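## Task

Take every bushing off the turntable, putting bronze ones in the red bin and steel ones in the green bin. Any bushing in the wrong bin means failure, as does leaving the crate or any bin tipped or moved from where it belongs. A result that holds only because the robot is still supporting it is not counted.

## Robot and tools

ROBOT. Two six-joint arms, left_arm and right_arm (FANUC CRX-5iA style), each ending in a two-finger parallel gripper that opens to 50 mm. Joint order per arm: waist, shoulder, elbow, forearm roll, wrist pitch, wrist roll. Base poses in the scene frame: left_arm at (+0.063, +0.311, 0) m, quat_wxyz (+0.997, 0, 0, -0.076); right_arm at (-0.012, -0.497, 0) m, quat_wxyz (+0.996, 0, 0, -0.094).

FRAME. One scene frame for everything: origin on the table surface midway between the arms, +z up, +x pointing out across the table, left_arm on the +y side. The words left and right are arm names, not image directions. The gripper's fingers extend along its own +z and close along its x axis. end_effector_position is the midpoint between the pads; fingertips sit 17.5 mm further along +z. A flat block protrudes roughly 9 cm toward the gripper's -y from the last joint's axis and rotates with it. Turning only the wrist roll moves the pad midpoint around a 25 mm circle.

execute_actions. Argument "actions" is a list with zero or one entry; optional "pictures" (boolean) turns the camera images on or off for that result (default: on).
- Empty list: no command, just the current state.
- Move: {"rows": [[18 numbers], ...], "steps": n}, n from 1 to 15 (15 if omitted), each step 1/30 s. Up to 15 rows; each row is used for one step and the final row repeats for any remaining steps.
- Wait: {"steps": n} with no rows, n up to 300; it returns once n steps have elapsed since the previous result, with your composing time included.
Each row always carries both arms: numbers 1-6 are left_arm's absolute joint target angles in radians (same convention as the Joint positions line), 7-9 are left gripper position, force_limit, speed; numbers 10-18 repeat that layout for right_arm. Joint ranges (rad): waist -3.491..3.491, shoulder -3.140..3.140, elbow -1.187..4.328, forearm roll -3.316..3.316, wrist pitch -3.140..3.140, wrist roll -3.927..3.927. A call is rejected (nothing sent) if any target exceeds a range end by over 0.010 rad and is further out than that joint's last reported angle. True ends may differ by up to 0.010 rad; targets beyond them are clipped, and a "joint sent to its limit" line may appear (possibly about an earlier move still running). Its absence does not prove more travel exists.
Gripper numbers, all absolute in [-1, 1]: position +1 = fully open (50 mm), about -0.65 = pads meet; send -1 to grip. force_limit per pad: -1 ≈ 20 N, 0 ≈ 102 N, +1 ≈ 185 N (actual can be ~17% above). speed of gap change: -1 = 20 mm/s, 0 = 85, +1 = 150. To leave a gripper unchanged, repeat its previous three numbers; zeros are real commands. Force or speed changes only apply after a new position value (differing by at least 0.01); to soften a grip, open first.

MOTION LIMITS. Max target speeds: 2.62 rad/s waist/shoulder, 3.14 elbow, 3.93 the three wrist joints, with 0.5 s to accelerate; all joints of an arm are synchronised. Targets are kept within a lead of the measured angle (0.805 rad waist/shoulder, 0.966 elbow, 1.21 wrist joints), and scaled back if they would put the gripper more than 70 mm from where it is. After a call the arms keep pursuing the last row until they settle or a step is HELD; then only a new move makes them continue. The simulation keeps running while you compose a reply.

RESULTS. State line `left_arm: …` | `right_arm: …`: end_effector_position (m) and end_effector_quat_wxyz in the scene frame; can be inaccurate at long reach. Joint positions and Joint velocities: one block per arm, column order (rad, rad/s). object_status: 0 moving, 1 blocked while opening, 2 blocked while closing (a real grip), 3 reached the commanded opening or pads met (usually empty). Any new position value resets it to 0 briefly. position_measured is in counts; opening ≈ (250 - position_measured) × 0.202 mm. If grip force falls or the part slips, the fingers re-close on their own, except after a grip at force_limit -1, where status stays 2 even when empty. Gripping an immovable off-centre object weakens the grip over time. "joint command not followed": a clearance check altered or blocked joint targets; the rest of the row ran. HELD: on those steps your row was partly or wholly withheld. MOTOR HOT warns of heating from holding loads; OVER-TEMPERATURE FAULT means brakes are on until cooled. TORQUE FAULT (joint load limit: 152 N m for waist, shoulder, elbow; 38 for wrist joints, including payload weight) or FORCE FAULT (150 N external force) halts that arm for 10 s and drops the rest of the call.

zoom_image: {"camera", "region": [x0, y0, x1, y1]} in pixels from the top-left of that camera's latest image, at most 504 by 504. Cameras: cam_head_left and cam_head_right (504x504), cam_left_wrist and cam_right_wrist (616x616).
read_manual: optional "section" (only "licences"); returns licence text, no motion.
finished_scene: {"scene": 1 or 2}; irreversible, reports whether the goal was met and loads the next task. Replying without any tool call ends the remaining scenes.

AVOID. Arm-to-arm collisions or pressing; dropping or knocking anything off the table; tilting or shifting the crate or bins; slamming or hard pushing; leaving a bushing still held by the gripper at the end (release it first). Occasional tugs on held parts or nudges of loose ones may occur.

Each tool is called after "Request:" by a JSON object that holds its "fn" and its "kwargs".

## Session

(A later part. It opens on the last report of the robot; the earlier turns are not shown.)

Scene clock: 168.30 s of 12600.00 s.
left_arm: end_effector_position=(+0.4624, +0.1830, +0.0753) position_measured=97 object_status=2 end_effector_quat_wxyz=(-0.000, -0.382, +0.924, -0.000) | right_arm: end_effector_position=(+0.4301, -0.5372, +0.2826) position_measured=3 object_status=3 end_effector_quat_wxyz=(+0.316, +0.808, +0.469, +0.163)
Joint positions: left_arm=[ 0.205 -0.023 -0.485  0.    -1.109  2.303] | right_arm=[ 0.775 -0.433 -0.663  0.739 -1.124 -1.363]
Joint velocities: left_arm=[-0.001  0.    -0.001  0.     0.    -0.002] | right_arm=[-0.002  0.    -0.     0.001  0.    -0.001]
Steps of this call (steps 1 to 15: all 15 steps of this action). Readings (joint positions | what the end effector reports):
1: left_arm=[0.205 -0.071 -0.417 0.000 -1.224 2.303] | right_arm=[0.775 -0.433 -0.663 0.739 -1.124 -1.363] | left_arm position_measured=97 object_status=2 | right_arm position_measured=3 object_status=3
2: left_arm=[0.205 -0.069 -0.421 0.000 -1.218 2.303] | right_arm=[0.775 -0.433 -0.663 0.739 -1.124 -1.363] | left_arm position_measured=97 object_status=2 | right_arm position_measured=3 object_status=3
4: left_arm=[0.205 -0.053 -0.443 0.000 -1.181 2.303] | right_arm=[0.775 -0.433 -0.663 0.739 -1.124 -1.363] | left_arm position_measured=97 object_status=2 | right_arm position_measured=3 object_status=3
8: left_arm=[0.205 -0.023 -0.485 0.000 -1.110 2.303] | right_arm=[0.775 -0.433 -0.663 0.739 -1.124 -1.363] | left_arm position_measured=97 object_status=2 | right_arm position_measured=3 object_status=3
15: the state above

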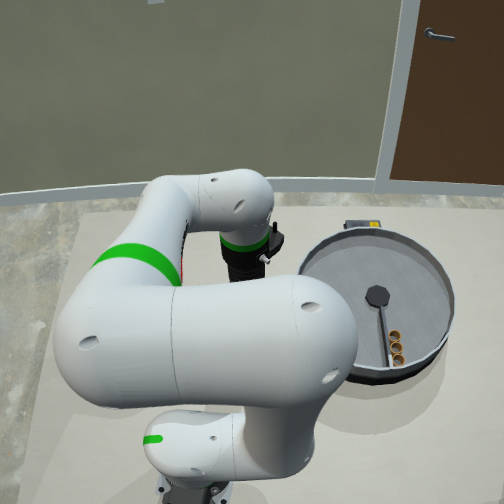

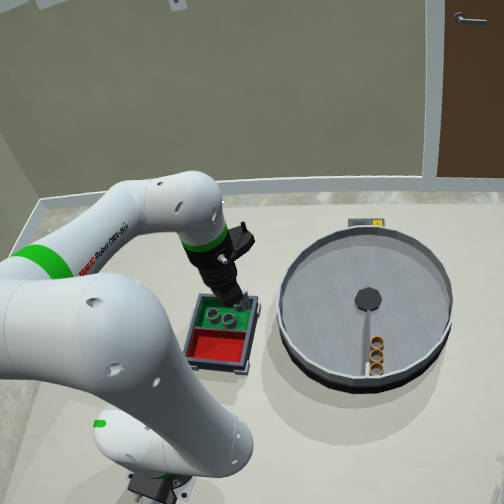

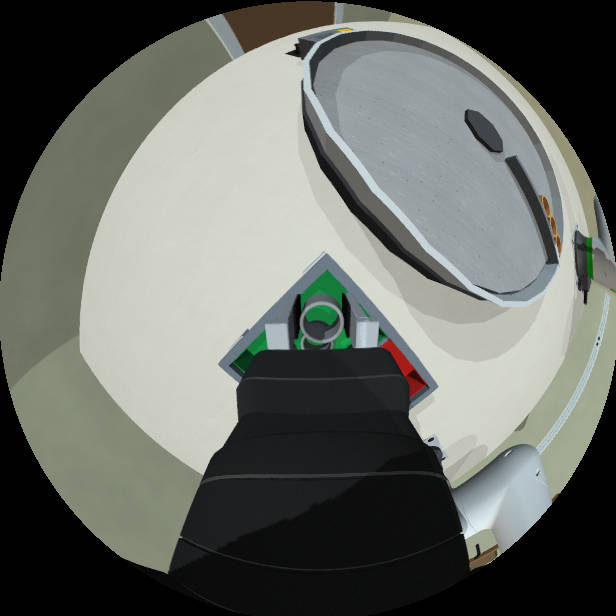

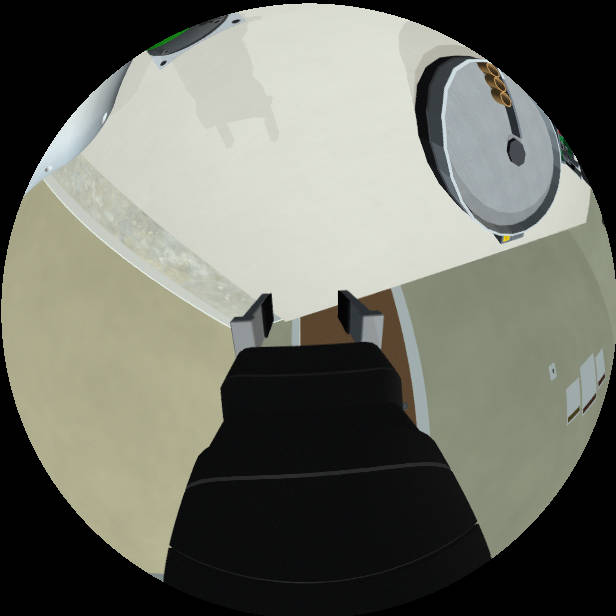

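Request:
{"fn": "execute_actions", "kwargs": {"actions": [{"rows":[[0.205,-0.014,-0.496,0,-1.089,2.303,-1,-0.6,0,0.775,-0.433,-0.663,0.739,-1.124,-1.363,1,0,0]],"steps":6}], "pictures": false}}

Request:
{"fn": "execute_actions", "kwargs": {"actions": [{"rows":[[0.205,-0.014,-0.496,0,-1.089,2.303,0.47,-0.6,0,0.775,-0.433,-0.663,0.739,-1.124,-1.363,1,0,0]],"steps":6}], "pictures": false}}

Request:
{"fn": "execute_actions", "kwargs": {"actions": [{"rows":[[0.205,-0.071,-0.417,0,-1.225,2.303,0.47,-0.6,0,0.775,-0.433,-0.663,0.739,-1.124,-1.363,1,0,0]],"steps":9}], "pictures": false}}

Request:
{"fn": "execute_actions", "kwargs": {"actions": [{"rows":[[-0.597,0.227,-0.14,0,-1.204,2.896,0.47,-0.6,0,0.775,-0.433,-0.663,0.739,-1.124,-1.363,1,0,0]]}], "pictures": false}}

Request:
{"fn": "execute_actions", "kwargs": {"actions": [{"steps":35}]}}

Request:
{"fn": "zoom_image", "kwargs": {"camera": "cam_left_wrist", "region": [240,220,400,380]}}

Scene clock: 177.20 s of 12600.00 s.
left_arm: end_effector_position=(+0.4624, +0.1830, +0.0680) position_measured=97 object_status=2 end_effector_quat_wxyz=(+0.000, -0.382, +0.924, -0.000) | right_arm: end_effector_position=(+0.4301, -0.5372, +0.2826) position_measured=3 object_status=3 end_effector_quat_wxyz=(+0.316, +0.808, +0.469, +0.163)
Joint positions: left_arm=[ 0.205 -0.014 -0.496 -0.    -1.089  2.303] | right_arm=[ 0.775 -0.433 -0.663  0.739 -1.124 -1.363]
Joint velocities: left_arm=[-0.001  0.    -0.004 -0.001  0.002  0.001] | right_arm=[-0.001  0.    -0.    -0.001 -0.    -0.   ]
Steps of this call (steps 1 to 15: the robot went on to your last target; steps 16 to 261: nothing new was sent; steps 262 to 267: all 6 steps of this action). Readings (joint positions | what the end effector reports):
262: left_arm=[0.205 -0.023 -0.485 -0.000 -1.108 2.303] | right_arm=[0.775 -0.433 -0.663 0.739 -1.124 -1.363] | left_arm position_measured=97 object_status=2 | right_arm position_measured=3 object_status=3
263: left_arm=[0.205 -0.020 -0.488 -0.000 -1.102 2.303] | right_arm=[0.775 -0.433 -0.663 0.739 -1.124 -1.363] | left_arm position_measured=97 object_status=2 | right_arm position_measured=3 object_status=3
265: left_arm=[0.205 -0.015 -0.495 -0.000 -1.090 2.303] | right_arm=[0.775 -0.433 -0.663 0.739 -1.124 -1.363] | left_arm position_measured=97 object_status=2 | right_arm position_measured=3 object_status=3
267: the state above

Scene clock: 177.40 s of 12600.00 s.
left_arm: end_effector_position=(+0.4622, +0.1828, +0.0678) position_measured=83 object_status=0 end_effector_quat_wxyz=(-0.000, -0.382, +0.924, -0.000) | right_arm: end_effector_position=(+0.4301, -0.5372, +0.2826) position_measured=3 object_status=3 end_effector_quat_wxyz=(+0.316, +0.808, +0.469, +0.163)
Joint positions: left_arm=[ 0.205 -0.014 -0.496  0.    -1.089  2.303] | right_arm=[ 0.775 -0.433 -0.663  0.739 -1.124 -1.363]
Joint velocities: left_arm=[-0.001  0.    -0.001 -0.    -0.    -0.002] | right_arm=[ 0.    -0.     0.     0.     0.001 -0.   ]
Steps of this call (steps 1 to 6: all 6 steps of this action). Readings (joint positions | what the end effector reports):
1: left_arm=[0.205 -0.014 -0.496 0.000 -1.089 2.303] | right_arm=[0.775 -0.433 -0.663 0.739 -1.124 -1.363] | left_arm position_measured=88 object_status=0 | right_arm position_measured=3 object_status=3
2: left_arm=[0.205 -0.014 -0.496 0.000 -1.089 2.303] | right_arm=[0.775 -0.433 -0.663 0.739 -1.124 -1.363] | left_arm position_measured=83 object_status=0 | right_arm position_measured=3 object_status=3
4: left_arm=[0.205 -0.014 -0.496 0.000 -1.089 2.303] | right_arm=[0.775 -0.433 -0.663 0.739 -1.124 -1.363] | left_arm position_measured=83 object_status=0 | right_arm position_measured=3 object_status=3
6: the state above

Scene clock: 177.70 s of 12600.00 s.
left_arm: end_effector_position=(+0.4624, +0.1829, +0.1200) position_measured=83 object_status=3 end_effector_quat_wxyz=(+0.000, -0.382, +0.924, -0.000) | right_arm: end_effector_position=(+0.4301, -0.5372, +0.2826) position_measured=3 object_status=3 end_effector_quat_wxyz=(+0.316, +0.808, +0.469, +0.163)
Joint positions: left_arm=[ 0.205 -0.071 -0.417  0.    -1.224  2.303] | right_arm=[ 0.775 -0.433 -0.663  0.739 -1.124 -1.363]
Joint velocities: left_arm=[ 0.    -0.002  0.007 -0.    -0.026 -0.   ] | right_arm=[ 0.     0.     0.    -0.     0.    -0.001]
Steps of this call (steps 1 to 9: all 9 steps of this action). Readings (joint positions | what the end effector reports):
1: left_arm=[0.205 -0.014 -0.496 0.000 -1.089 2.303] | right_arm=[0.775 -0.433 -0.663 0.739 -1.124 -1.363] | left_arm position_measured=83 object_status=0 | right_arm position_measured=3 object_status=3
2: left_arm=[0.205 -0.016 -0.493 -0.000 -1.095 2.303] | right_arm=[0.775 -0.433 -0.663 0.739 -1.124 -1.363] | left_arm position_measured=83 object_status=0 | right_arm position_measured=3 object_status=3
4: left_arm=[0.205 -0.032 -0.471 -0.001 -1.133 2.303] | right_arm=[0.775 -0.433 -0.663 0.739 -1.124 -1.363] | left_arm position_measured=83 object_status=0 | right_arm position_measured=3 object_status=3
8: left_arm=[0.205 -0.070 -0.419 0.000 -1.221 2.303] | right_arm=[0.775 -0.433 -0.663 0.739 -1.124 -1.363] | left_arm position_measured=83 object_status=3 | right_arm position_measured=3 object_status=3
9: the state above

Scene clock: 178.20 s of 12600.00 s.
left_arm: end_effector_position=(+0.4460, +0.0302, +0.1156) position_measured=83 object_status=3 end_effector_quat_wxyz=(-0.000, -0.336, +0.942, +0.000) | right_arm: end_effector_position=(+0.4301, -0.5372, +0.2826) position_measured=3 object_status=3 end_effector_quat_wxyz=(+0.316, +0.808, +0.469, +0.163)
Joint positions: left_arm=[-0.173  0.071 -0.287  0.    -1.214  2.582] | right_arm=[ 0.775 -0.433 -0.663  0.739 -1.124 -1.363]
Joint velocities: left_arm=[-0.956  0.353  0.33  -0.     0.023  0.703] | right_arm=[-0.001 -0.     0.     0.    -0.001 -0.001]
Steps of this call (steps 1 to 15: all 15 steps of this action). Readings (joint positions | what the end effector reports):
1: left_arm=[0.205 -0.071 -0.417 0.000 -1.225 2.303] | right_arm=[0.775 -0.433 -0.663 0.739 -1.124 -1.363] | left_arm position_measured=83 object_status=3 | right_arm position_measured=3 object_status=3
2: left_arm=[0.201 -0.069 -0.416 0.000 -1.225 2.306] | right_arm=[0.775 -0.433 -0.663 0.739 -1.124 -1.363] | left_arm position_measured=83 object_status=3 | right_arm position_measured=3 object_status=3
4: left_arm=[0.176 -0.059 -0.407 0.000 -1.223 2.324] | right_arm=[0.775 -0.433 -0.663 0.739 -1.124 -1.363] | left_arm position_measured=83 object_status=3 | right_arm position_measured=3 object_status=3
8: left_arm=[0.060 -0.015 -0.367 0.000 -1.220 2.410] | right_arm=[0.775 -0.433 -0.663 0.739 -1.124 -1.363] | left_arm position_measured=83 object_status=3 | right_arm position_measured=3 object_status=3
15: the state above

Scene clock: 179.37 s of 12600.00 s.
left_arm: end_effector_position=(+0.3492, -0.1416, +0.1022) position_measured=83 object_status=3 end_effector_quat_wxyz=(-0.000, -0.284, +0.959, +0.000) | right_arm: end_effector_position=(+0.4301, -0.5372, +0.2826) position_measured=3 object_status=3 end_effector_quat_wxyz=(+0.316, +0.808, +0.469, +0.163)
Joint positions: left_arm=[-0.597  0.227 -0.14  -0.    -1.204  2.896] | right_arm=[ 0.775 -0.433 -0.663  0.739 -1.124 -1.363]
Joint velocities: left_arm=[-0.001  0.     0.001 -0.    -0.001  0.   ] | right_arm=[-0.001 -0.    -0.     0.     0.001 -0.   ]
Steps of this call (steps 1 to 30: the robot went on to your last target; steps 31 to 35: nothing new was sent). Readings (joint positions | what the end effector reports):
1: left_arm=[-0.205 0.083 -0.275 0.000 -1.214 2.606] | right_arm=[0.775 -0.433 -0.663 0.739 -1.124 -1.363] | left_arm position_measured=83 object_status=3 | right_arm position_measured=3 object_status=3
2: left_arm=[-0.237 0.094 -0.264 0.000 -1.213 2.630] | right_arm=[0.775 -0.433 -0.663 0.739 -1.124 -1.363] | left_arm position_measured=83 object_status=3 | right_arm position_measured=3 object_status=3
4: left_arm=[-0.301 0.118 -0.242 0.000 -1.211 2.677] | right_arm=[0.775 -0.433 -0.663 0.739 -1.124 -1.363] | left_arm position_measured=83 object_status=3 | right_arm position_measured=3 object_status=3
8: left_arm=[-0.425 0.164 -0.200 0.000 -1.208 2.769] | right_arm=[0.775 -0.433 -0.663 0.739 -1.124 -1.363] | left_arm position_measured=83 object_status=3 | right_arm position_measured=3 object_status=3
35: the state above
All arms were judged still, so your last target was given up. Only a new action makes them travel on or press farther. Fingers that are still opening or closing keep moving.

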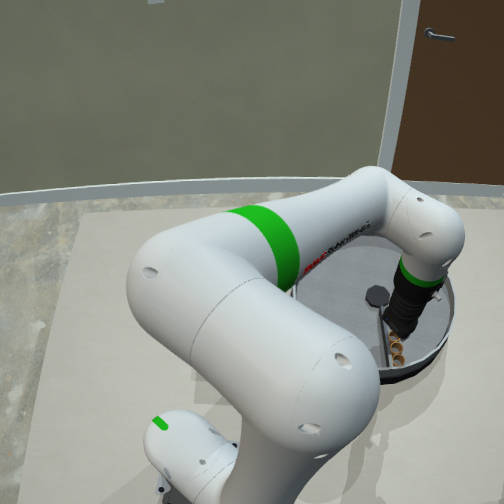

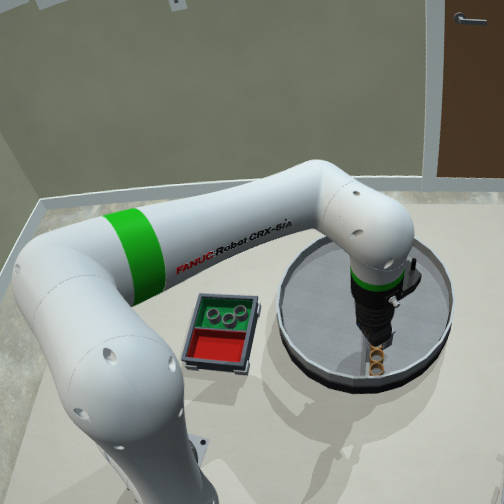

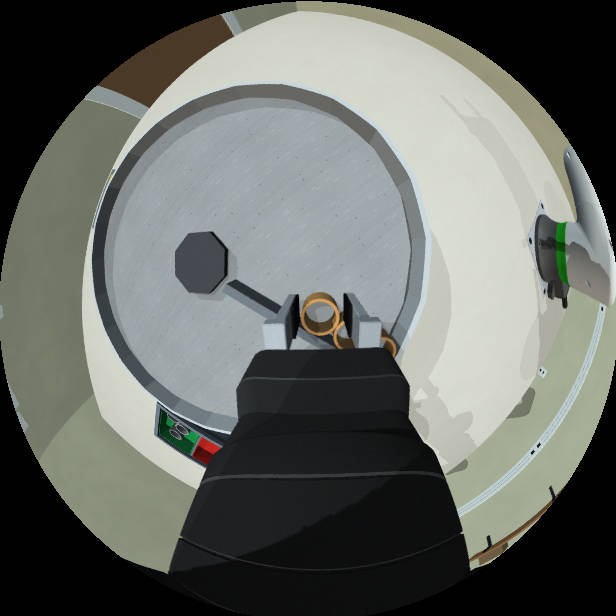

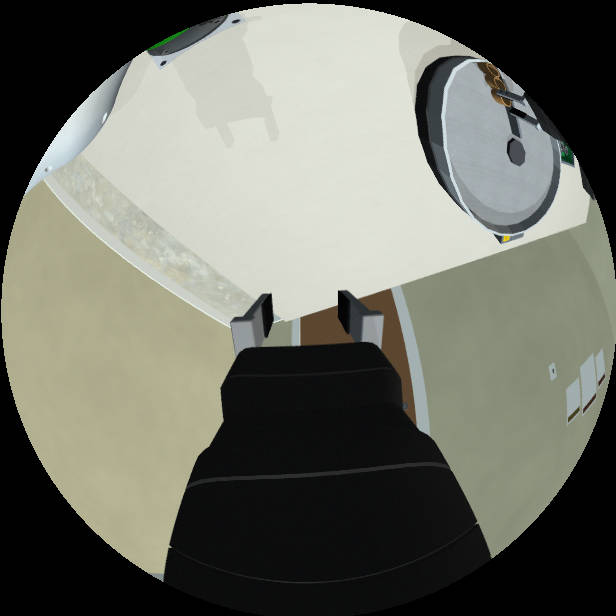

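Region (240, 220, 400, 380) of cam_left_wrist's 616x616 image, scaled by 3.150, with more detail than that image has.

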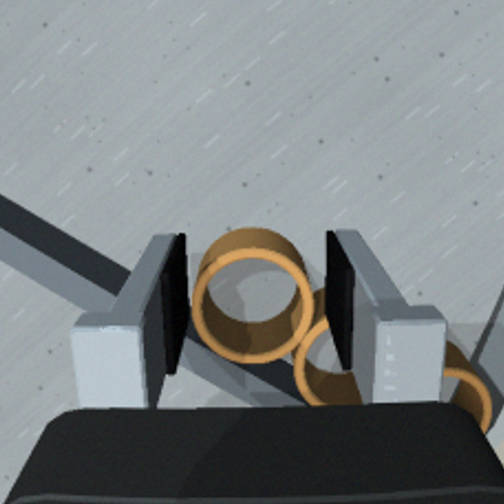

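Shift 1 mm left, descend, grip.

Request:
{"fn": "execute_actions", "kwargs": {"actions": [{"rows":[[-0.595,0.227,-0.14,0,-1.204,2.896,0.47,-0.6,0,0.775,-0.433,-0.663,0.739,-1.124,-1.363,1,0,0],[-0.595,0.227,-0.14,0,-1.204,2.896,0.47,-0.6,0,0.775,-0.433,-0.663,0.739,-1.124,-1.363,1,0,0],[-0.595,0.2475,-0.172,0,-1.151,2.896,0.47,-0.6,0,0.775,-0.433,-0.663,0.739,-1.124,-1.363,1,0,0]],"steps":12}], "pictures": false}}

Request:
{"fn": "execute_actions", "kwargs": {"actions": [{"rows":[[-0.595,0.2475,-0.172,0,-1.151,2.896,-1,-0.6,0,0.775,-0.433,-0.663,0.739,-1.124,-1.363,1,0,0]],"steps":12}], "pictures": false}}

Request:
{"fn": "execute_actions", "kwargs": {"actions": [{"rows":[[-0.595,0.198,-0.084,0,-1.289,2.896,-1,-0.6,0,0.775,-0.433,-0.663,0.739,-1.124,-1.363,1,0,0]],"steps":12}], "pictures": false}}

Scene clock: 192.07 s of 12600.00 s.
left_arm: end_effector_position=(+0.3499, -0.1408, +0.0794) position_measured=83 object_status=3 end_effector_quat_wxyz=(+0.000, -0.285, +0.959, -0.000) | right_arm: end_effector_position=(+0.4301, -0.5372, +0.2826) position_measured=3 object_status=3 end_effector_quat_wxyz=(+0.316, +0.808, +0.469, +0.163)
Joint positions: left_arm=[-0.595  0.248 -0.172  0.    -1.151  2.896] | right_arm=[ 0.775 -0.433 -0.663  0.739 -1.124 -1.363]
Joint velocities: left_arm=[ 0.001 -0.002 -0.001 -0.001  0.001  0.001] | right_arm=[-0.001  0.     0.    -0.001  0.     0.   ]
Steps of this call (steps 1 to 369: nothing new was sent; steps 370 to 381: all 12 steps of this action). Readings (joint positions | what the end effector reports):
370: left_arm=[-0.597 0.227 -0.140 0.000 -1.204 2.896] | right_arm=[0.775 -0.433 -0.663 0.739 -1.124 -1.363] | left_arm position_measured=83 object_status=3 | right_arm position_measured=3 object_status=3
371: left_arm=[-0.596 0.227 -0.140 0.000 -1.204 2.896] | right_arm=[0.775 -0.433 -0.663 0.739 -1.124 -1.363] | left_arm position_measured=83 object_status=3 | right_arm position_measured=3 object_status=3
373: left_arm=[-0.595 0.229 -0.143 0.000 -1.197 2.896] | right_arm=[0.775 -0.433 -0.663 0.739 -1.124 -1.363] | left_arm position_measured=83 object_status=3 | right_arm position_measured=3 object_status=3
377: left_arm=[-0.595 0.248 -0.172 0.000 -1.152 2.896] | right_arm=[0.775 -0.433 -0.663 0.739 -1.124 -1.363] | left_arm position_measured=83 object_status=3 | right_arm position_measured=3 object_status=3
381: the state above

Scene clock: 192.47 s of 12600.00 s.
left_arm: end_effector_position=(+0.3499, -0.1408, +0.0794) position_measured=97 object_status=2 end_effector_quat_wxyz=(+0.000, -0.285, +0.959, -0.000) | right_arm: end_effector_position=(+0.4301, -0.5372, +0.2826) position_measured=3 object_status=3 end_effector_quat_wxyz=(+0.316, +0.808, +0.469, +0.163)
Joint positions: left_arm=[-0.595  0.248 -0.172  0.    -1.151  2.896] | right_arm=[ 0.775 -0.433 -0.663  0.739 -1.124 -1.363]
Joint velocities: left_arm=[ 0.001  0.    -0.    -0.001  0.     0.   ] | right_arm=[ 0. -0. -0. -0.  0.  0.]
Steps of this call (steps 1 to 12: all 12 steps of this action). Readings (joint positions | what the end effector reports):
1: left_arm=[-0.595 0.248 -0.172 0.000 -1.151 2.896] | right_arm=[0.775 -0.433 -0.663 0.739 -1.124 -1.363] | left_arm position_measured=91 object_status=0 | right_arm position_measured=3 object_status=3
2: left_arm=[-0.595 0.248 -0.172 0.000 -1.151 2.896] | right_arm=[0.775 -0.433 -0.663 0.739 -1.124 -1.363] | left_arm position_measured=97 object_status=0 | right_arm position_measured=3 object_status=3
4: left_arm=[-0.595 0.248 -0.172 0.000 -1.151 2.896] | right_arm=[0.775 -0.433 -0.663 0.739 -1.124 -1.363] | left_arm position_measured=97 object_status=0 | right_arm position_measured=3 object_status=3
8: left_arm=[-0.595 0.248 -0.172 0.000 -1.151 2.896] | right_arm=[0.775 -0.433 -0.663 0.739 -1.124 -1.363] | left_arm position_measured=97 object_status=2 | right_arm position_measured=3 object_status=3
12: the state above

Scene clock: 192.87 s of 12600.00 s.
left_arm: end_effector_position=(+0.3501, -0.1410, +0.1392) position_measured=97 object_status=2 end_effector_quat_wxyz=(-0.000, -0.285, +0.959, +0.000) | right_arm: end_effector_position=(+0.4301, -0.5372, +0.2826) position_measured=3 object_status=3 end_effector_quat_wxyz=(+0.316, +0.808, +0.469, +0.163)
Joint positions: left_arm=[-0.595  0.198 -0.084  0.    -1.289  2.896] | right_arm=[ 0.775 -0.433 -0.663  0.739 -1.124 -1.363]
Joint velocities: left_arm=[ 0.    -0.     0.    -0.001 -0.001  0.   ] | right_arm=[ 0.001 -0.     0.     0.     0.001  0.   ]
Steps of this call (steps 1 to 12: all 12 steps of this action). Readings (joint positions | what the end effector reports):
1: left_arm=[-0.595 0.247 -0.172 -0.000 -1.151 2.896] | right_arm=[0.775 -0.433 -0.663 0.739 -1.124 -1.363] | left_arm position_measured=97 object_status=2 | right_arm position_measured=3 object_status=3
2: left_arm=[-0.595 0.245 -0.168 -0.000 -1.157 2.896] | right_arm=[0.775 -0.433 -0.663 0.739 -1.124 -1.363] | left_arm position_measured=97 object_status=2 | right_arm position_measured=3 object_status=3
4: left_arm=[-0.595 0.232 -0.144 -0.000 -1.195 2.896] | right_arm=[0.775 -0.433 -0.663 0.739 -1.124 -1.363] | left_arm position_measured=97 object_status=2 | right_arm position_measured=3 object_status=3
8: left_arm=[-0.595 0.199 -0.086 0.000 -1.285 2.896] | right_arm=[0.775 -0.433 -0.663 0.739 -1.124 -1.363] | left_arm position_measured=97 object_status=2 | right_arm position_measured=3 object_status=3
12: the state above

Request:
{"fn": "execute_actions", "kwargs": {"actions": [{"rows":[[0.48,-0.34,-0.632,0,-1.279,1.243,-1,-0.6,0,0.775,-0.433,-0.663,0.739,-1.124,-1.363,1,0,0]]}], "pictures": false}}

Request:
{"fn": "execute_actions", "kwargs": {"actions": [{"steps":36}], "pictures": false}}

Request:
{"fn": "execute_actions", "kwargs": {"actions": [{"rows":[[0.48,-0.252,-0.752,0,-1.071,1.243,-1,-0.6,0,0.775,-0.433,-0.663,0.739,-1.124,-1.363,1,0,0]],"steps":13}], "pictures": false}}

Request:
{"fn": "execute_actions", "kwargs": {"actions": [{"rows":[[0.48,-0.252,-0.752,0,-1.071,1.243,0.47,-0.6,0,0.775,-0.433,-0.663,0.739,-1.124,-1.363,1,0,0]],"steps":6}], "pictures": false}}

Request:
{"fn": "execute_actions", "kwargs": {"actions": [{"rows":[[0.48,-0.34,-0.632,0,-1.279,1.243,0.47,-0.6,0,0.775,-0.433,-0.663,0.739,-1.124,-1.363,1,0,0]],"steps":11}]}}

Request:
{"fn": "execute_actions", "kwargs": {"actions": [{"rows":[[-0.6395,0.1885,-0.187,0,-1.195,2.94,0.47,-0.6,0,0.775,-0.433,-0.663,0.739,-1.124,-1.363,1,0,0]]}], "pictures": false}}

Request:
{"fn": "execute_actions", "kwargs": {"actions": [{"steps":40}]}}

Request:
{"fn": "zoom_image", "kwargs": {"camera": "cam_left_wrist", "region": [240,220,400,380]}}

Scene clock: 206.30 s of 12600.00 s.
left_arm: end_effector_position=(+0.4038, +0.0171, +0.1458) position_measured=97 object_status=2 end_effector_quat_wxyz=(-0.000, -0.194, +0.981, +0.000) | right_arm: end_effector_position=(+0.4301, -0.5372, +0.2826) position_measured=3 object_status=3 end_effector_quat_wxyz=(+0.316, +0.808, +0.469, +0.163)
Joint positions: left_arm=[-0.223 -0.012 -0.298 -0.    -1.285  2.337] | right_arm=[ 0.775 -0.433 -0.663  0.739 -1.124 -1.363]
Joint velocities: left_arm=[ 1.001 -0.466 -0.475 -0.001  0.009 -1.547] | right_arm=[ 0.    -0.    -0.    -0.    -0.001  0.001]
Steps of this call (steps 1 to 15: the robot went on to your last target; steps 16 to 388: nothing new was sent; steps 389 to 403: all 15 steps of this action). Readings (joint positions | what the end effector reports):
389: left_arm=[-0.595 0.198 -0.084 -0.000 -1.289 2.896] | right_arm=[0.775 -0.433 -0.663 0.739 -1.124 -1.363] | left_arm position_measured=97 object_status=2 | right_arm position_measured=3 object_status=3
390: left_arm=[-0.591 0.195 -0.087 -0.000 -1.289 2.890] | right_arm=[0.775 -0.433 -0.663 0.739 -1.124 -1.363] | left_arm position_measured=97 object_status=2 | right_arm position_measured=3 object_status=3
392: left_arm=[-0.566 0.178 -0.104 -0.000 -1.289 2.852] | right_arm=[0.775 -0.433 -0.663 0.739 -1.124 -1.363] | left_arm position_measured=97 object_status=2 | right_arm position_measured=3 object_status=3
396: left_arm=[-0.454 0.107 -0.176 -0.000 -1.288 2.685] | right_arm=[0.775 -0.433 -0.663 0.739 -1.124 -1.363] | left_arm position_measured=97 object_status=2 | right_arm position_measured=3 object_status=3
403: the state above

Scene clock: 207.50 s of 12600.00 s.
left_arm: end_effector_position=(+0.3652, +0.2512, +0.1197) position_measured=97 object_status=2 end_effector_quat_wxyz=(-0.000, +0.000, +1.000, -0.000) | right_arm: end_effector_position=(+0.4301, -0.5372, +0.2826) position_measured=3 object_status=3 end_effector_quat_wxyz=(+0.316, +0.808, +0.469, +0.163)
Joint positions: left_arm=[ 0.48  -0.34  -0.632 -0.    -1.279  1.243] | right_arm=[ 0.775 -0.433 -0.663  0.739 -1.124 -1.363]
Joint velocities: left_arm=[-0.001  0.     0.     0.    -0.001  0.   ] | right_arm=[ 0.    -0.    -0.    -0.     0.001 -0.001]
Steps of this call (steps 1 to 36: the robot went on to your last target). Readings (joint positions | what the end effector reports):
1: left_arm=[-0.189 -0.028 -0.314 -0.000 -1.285 2.284] | right_arm=[0.775 -0.433 -0.663 0.739 -1.124 -1.363] | left_arm position_measured=97 object_status=2 | right_arm position_measured=3 object_status=3
2: left_arm=[-0.155 -0.044 -0.330 -0.000 -1.285 2.231] | right_arm=[0.775 -0.433 -0.663 0.739 -1.124 -1.363] | left_arm position_measured=97 object_status=2 | right_arm position_measured=3 object_status=3
4: left_arm=[-0.085 -0.076 -0.363 -0.000 -1.284 2.122] | right_arm=[0.775 -0.433 -0.663 0.739 -1.124 -1.363] | left_arm position_measured=97 object_status=2 | right_arm position_measured=3 object_status=3
8: left_arm=[0.059 -0.143 -0.432 -0.000 -1.283 1.898] | right_arm=[0.775 -0.433 -0.663 0.739 -1.124 -1.363] | left_arm position_measured=97 object_status=2 | right_arm position_measured=3 object_status=3
36: the state above

Scene clock: 207.93 s of 12600.00 s.
left_arm: end_effector_position=(+0.3653, +0.2512, +0.0480) position_measured=97 object_status=2 end_effector_quat_wxyz=(+0.000, +0.000, +1.000, +0.000) | right_arm: end_effector_position=(+0.4301, -0.5372, +0.2826) position_measured=3 object_status=3 end_effector_quat_wxyz=(+0.316, +0.808, +0.469, +0.163)
Joint positions: left_arm=[ 0.48  -0.252 -0.752  0.    -1.071  1.243] | right_arm=[ 0.775 -0.433 -0.663  0.739 -1.124 -1.363]
Joint velocities: left_arm=[-0.001  0.     0.     0.     0.003  0.001] | right_arm=[ 0.001 -0.     0.    -0.    -0.001 -0.001]
Steps of this call (steps 1 to 13: all 13 steps of this action). Readings (joint positions | what the end effector reports):
1: left_arm=[0.480 -0.340 -0.632 -0.000 -1.278 1.243] | right_arm=[0.775 -0.433 -0.663 0.739 -1.124 -1.363] | left_arm position_measured=97 object_status=2 | right_arm position_measured=3 object_status=3
2: left_arm=[0.480 -0.338 -0.636 0.000 -1.272 1.243] | right_arm=[0.775 -0.433 -0.663 0.739 -1.124 -1.363] | left_arm position_measured=97 object_status=2 | right_arm position_measured=3 object_status=3
4: left_arm=[0.480 -0.321 -0.657 0.000 -1.235 1.243] | right_arm=[0.775 -0.433 -0.663 0.739 -1.124 -1.363] | left_arm position_measured=97 object_status=2 | right_arm position_measured=3 object_status=3
8: left_arm=[0.480 -0.265 -0.735 0.000 -1.102 1.243] | right_arm=[0.775 -0.433 -0.663 0.739 -1.124 -1.363] | left_arm position_measured=97 object_status=2 | right_arm position_measured=3 object_status=3
13: the state above

Scene clock: 208.13 s of 12600.00 s.
left_arm: end_effector_position=(+0.3652, +0.2512, +0.0479) position_measured=83 object_status=0 end_effector_quat_wxyz=(-0.000, +0.000, +1.000, -0.000) | right_arm: end_effector_position=(+0.4301, -0.5372, +0.2826) position_measured=3 object_status=3 end_effector_quat_wxyz=(+0.316, +0.808, +0.469, +0.163)
Joint positions: left_arm=[ 0.48  -0.252 -0.752  0.    -1.071  1.243] | right_arm=[ 0.775 -0.433 -0.663  0.739 -1.124 -1.363]
Joint velocities: left_arm=[-0.001  0.001  0.001  0.     0.    -0.001] | right_arm=[ 0.001  0.     0.    -0.    -0.    -0.   ]
Steps of this call (steps 1 to 6: all 6 steps of this action). Readings (joint positions | what the end effector reports):
1: left_arm=[0.480 -0.252 -0.752 0.000 -1.071 1.243] | right_arm=[0.775 -0.433 -0.663 0.739 -1.124 -1.363] | left_arm position_measured=88 object_status=0 | right_arm position_measured=3 object_status=3
2: left_arm=[0.480 -0.252 -0.752 0.000 -1.071 1.243] | right_arm=[0.775 -0.433 -0.663 0.739 -1.124 -1.363] | left_arm position_measured=83 object_status=0 | right_arm position_measured=3 object_status=3
4: left_arm=[0.480 -0.252 -0.752 0.000 -1.071 1.243] | right_arm=[0.775 -0.433 -0.663 0.739 -1.124 -1.363] | left_arm position_measured=83 object_status=0 | right_arm position_measured=3 object_status=3
6: the state above

Scene clock: 208.50 s of 12600.00 s.
left_arm: end_effector_position=(+0.3652, +0.2512, +0.1196) position_measured=83 object_status=3 end_effector_quat_wxyz=(-0.000, +0.000, +1.000, -0.000) | right_arm: end_effector_position=(+0.4301, -0.5372, +0.2826) position_measured=3 object_status=3 end_effector_quat_wxyz=(+0.316, +0.808, +0.469, +0.163)
Joint positions: left_arm=[ 0.48  -0.34  -0.632  0.    -1.278  1.243] | right_arm=[ 0.775 -0.433 -0.663  0.739 -1.124 -1.363]
Joint velocities: left_arm=[-0.001 -0.     0.003 -0.    -0.02   0.001] | right_arm=[ 0.002 -0.     0.     0.    -0.001 -0.   ]
Steps of this call (steps 1 to 11: all 11 steps of this action). Readings (joint positions | what the end effector reports):
1: left_arm=[0.480 -0.252 -0.752 0.000 -1.071 1.243] | right_arm=[0.775 -0.433 -0.663 0.739 -1.124 -1.363] | left_arm position_measured=83 object_status=0 | right_arm position_measured=3 object_status=3
2: left_arm=[0.480 -0.254 -0.749 0.000 -1.077 1.243] | right_arm=[0.775 -0.433 -0.663 0.739 -1.124 -1.363] | left_arm position_measured=83 object_status=0 | right_arm position_measured=3 object_status=3
4: left_arm=[0.480 -0.271 -0.727 0.000 -1.115 1.243] | right_arm=[0.775 -0.433 -0.663 0.739 -1.124 -1.363] | left_arm position_measured=83 object_status=0 | right_arm position_measured=3 object_status=3
8: left_arm=[0.480 -0.327 -0.649 0.000 -1.248 1.243] | right_arm=[0.775 -0.433 -0.663 0.739 -1.124 -1.363] | left_arm position_measured=83 object_status=3 | right_arm position_measured=3 object_status=3
11: the state above

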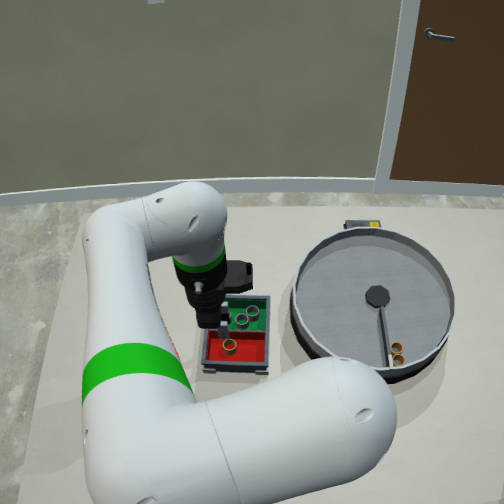

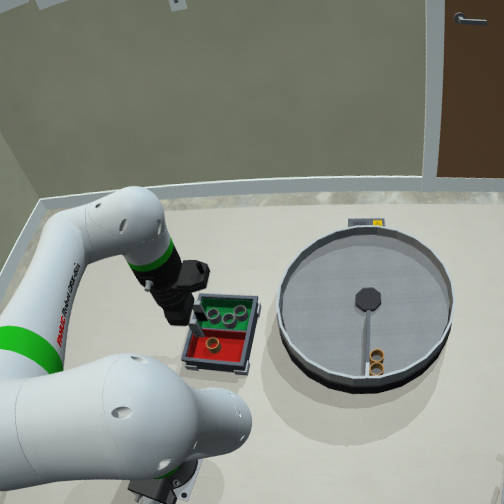

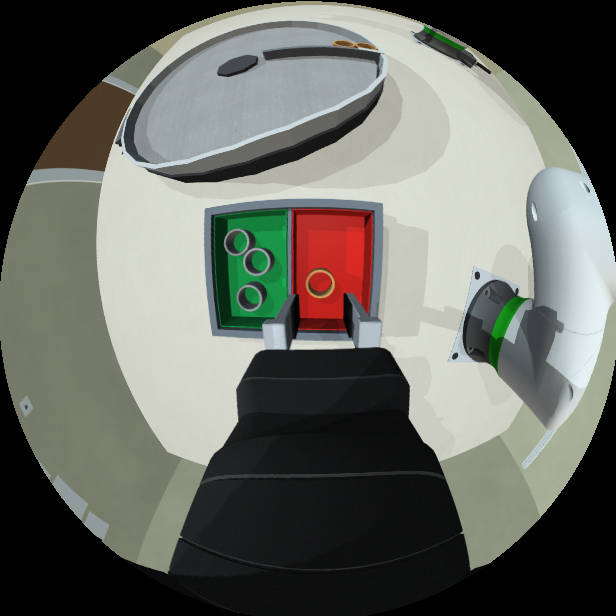

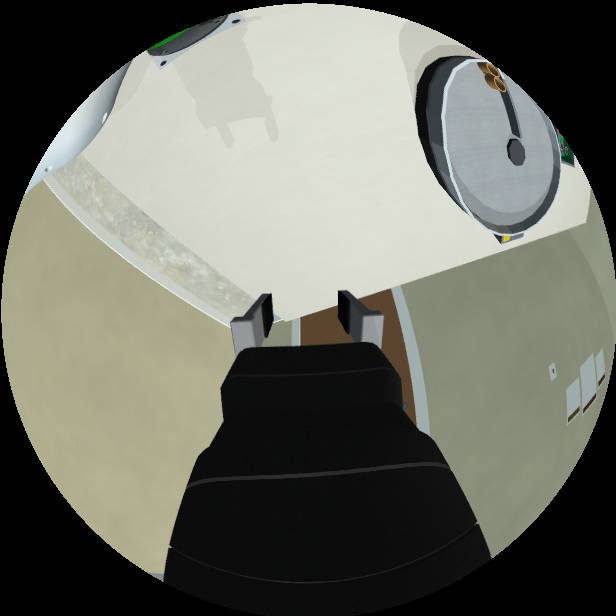

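Scene clock: 209.00 s of 12600.00 s.
left_arm: end_effector_position=(+0.4170, +0.1266, +0.1259) position_measured=83 object_status=3 end_effector_quat_wxyz=(+0.001, -0.103, +0.995, -0.000) | right_arm: end_effector_position=(+0.4301, -0.5372, +0.2826) position_measured=3 object_status=3 end_effector_quat_wxyz=(+0.316, +0.808, +0.469, +0.163)
Joint positions: left_arm=[ 0.069 -0.115 -0.443  0.    -1.24   1.86 ] | right_arm=[ 0.775 -0.433 -0.663  0.739 -1.124 -1.363]
Joint velocities: left_arm=[-1.072  0.458  0.385  0.001  0.067  1.621] | right_arm=[ 0.    -0.001  0.    -0.001  0.     0.002]
Steps of this call (steps 1 to 15: all 15 steps of this action). Readings (joint positions | what the end effector reports):
1: left_arm=[0.480 -0.340 -0.632 0.000 -1.279 1.243] | right_arm=[0.775 -0.433 -0.663 0.739 -1.124 -1.363] | left_arm position_measured=83 object_status=3 | right_arm position_measured=3 object_status=3
2: left_arm=[0.476 -0.337 -0.630 0.000 -1.278 1.249] | right_arm=[0.775 -0.433 -0.663 0.739 -1.124 -1.363] | left_arm position_measured=83 object_status=3 | right_arm position_measured=3 object_status=3
4: left_arm=[0.451 -0.321 -0.616 0.000 -1.273 1.287] | right_arm=[0.775 -0.433 -0.663 0.739 -1.124 -1.363] | left_arm position_measured=83 object_status=3 | right_arm position_measured=3 object_status=3
8: left_arm=[0.331 -0.244 -0.552 0.000 -1.260 1.466] | right_arm=[0.775 -0.433 -0.663 0.739 -1.124 -1.363] | left_arm position_measured=83 object_status=3 | right_arm position_measured=3 object_status=3
15: the state above

Scene clock: 210.33 s of 12600.00 s.
left_arm: end_effector_position=(+0.3190, -0.1409, +0.1020) position_measured=83 object_status=3 end_effector_quat_wxyz=(+0.000, -0.284, +0.959, -0.000) | right_arm: end_effector_position=(+0.4301, -0.5372, +0.2826) position_measured=3 object_status=3 end_effector_quat_wxyz=(+0.316, +0.808, +0.469, +0.163)
Joint positions: left_arm=[-0.639  0.188 -0.187  0.    -1.195  2.94 ] | right_arm=[ 0.775 -0.433 -0.663  0.739 -1.124 -1.363]
Joint velocities: left_arm=[-0.     0.001 -0.001 -0.001 -0.    -0.   ] | right_arm=[-0.     0.    -0.     0.001 -0.     0.   ]
Steps of this call (steps 1 to 40: the robot went on to your last target). Readings (joint positions | what the end effector reports):
1: left_arm=[0.033 -0.100 -0.430 0.000 -1.238 1.915] | right_arm=[0.775 -0.433 -0.663 0.739 -1.124 -1.363] | left_arm position_measured=83 object_status=3 | right_arm position_measured=3 object_status=3
2: left_arm=[-0.003 -0.084 -0.417 0.000 -1.236 1.970] | right_arm=[0.775 -0.433 -0.663 0.739 -1.124 -1.363] | left_arm position_measured=83 object_status=3 | right_arm position_measured=3 object_status=3
4: left_arm=[-0.074 -0.054 -0.391 0.000 -1.231 2.078] | right_arm=[0.775 -0.433 -0.663 0.739 -1.124 -1.363] | left_arm position_measured=83 object_status=3 | right_arm position_measured=3 object_status=3
8: left_arm=[-0.212 0.005 -0.341 0.000 -1.222 2.288] | right_arm=[0.775 -0.433 -0.663 0.739 -1.124 -1.363] | left_arm position_measured=83 object_status=3 | right_arm position_measured=3 object_status=3
40: the state above

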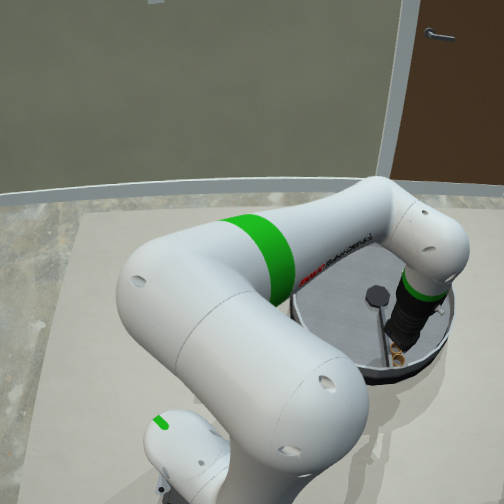

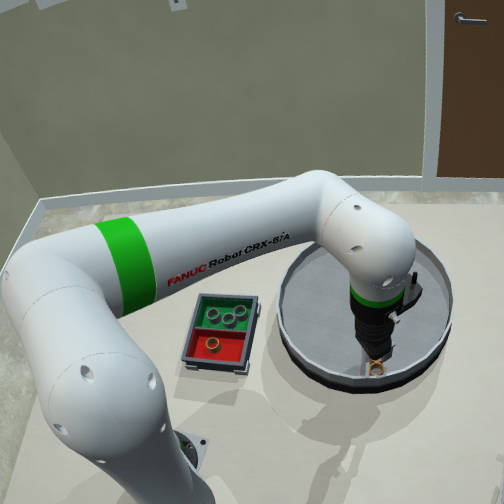

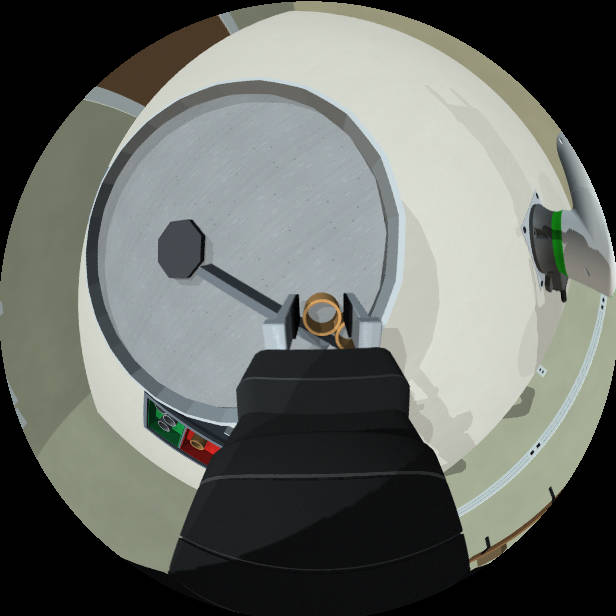

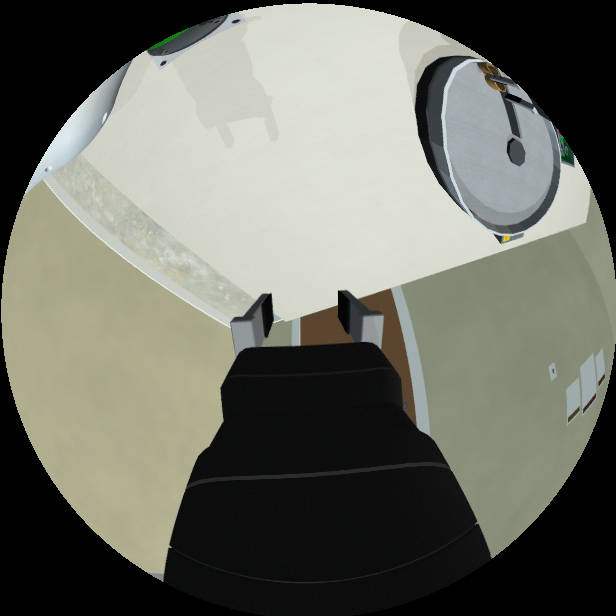

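Region (240, 220, 400, 380) of cam_left_wrist's 616x616 image, scaled by 3.150, with more detail than that image has.

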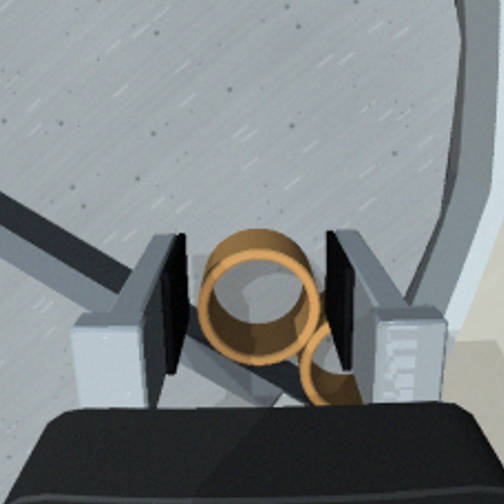

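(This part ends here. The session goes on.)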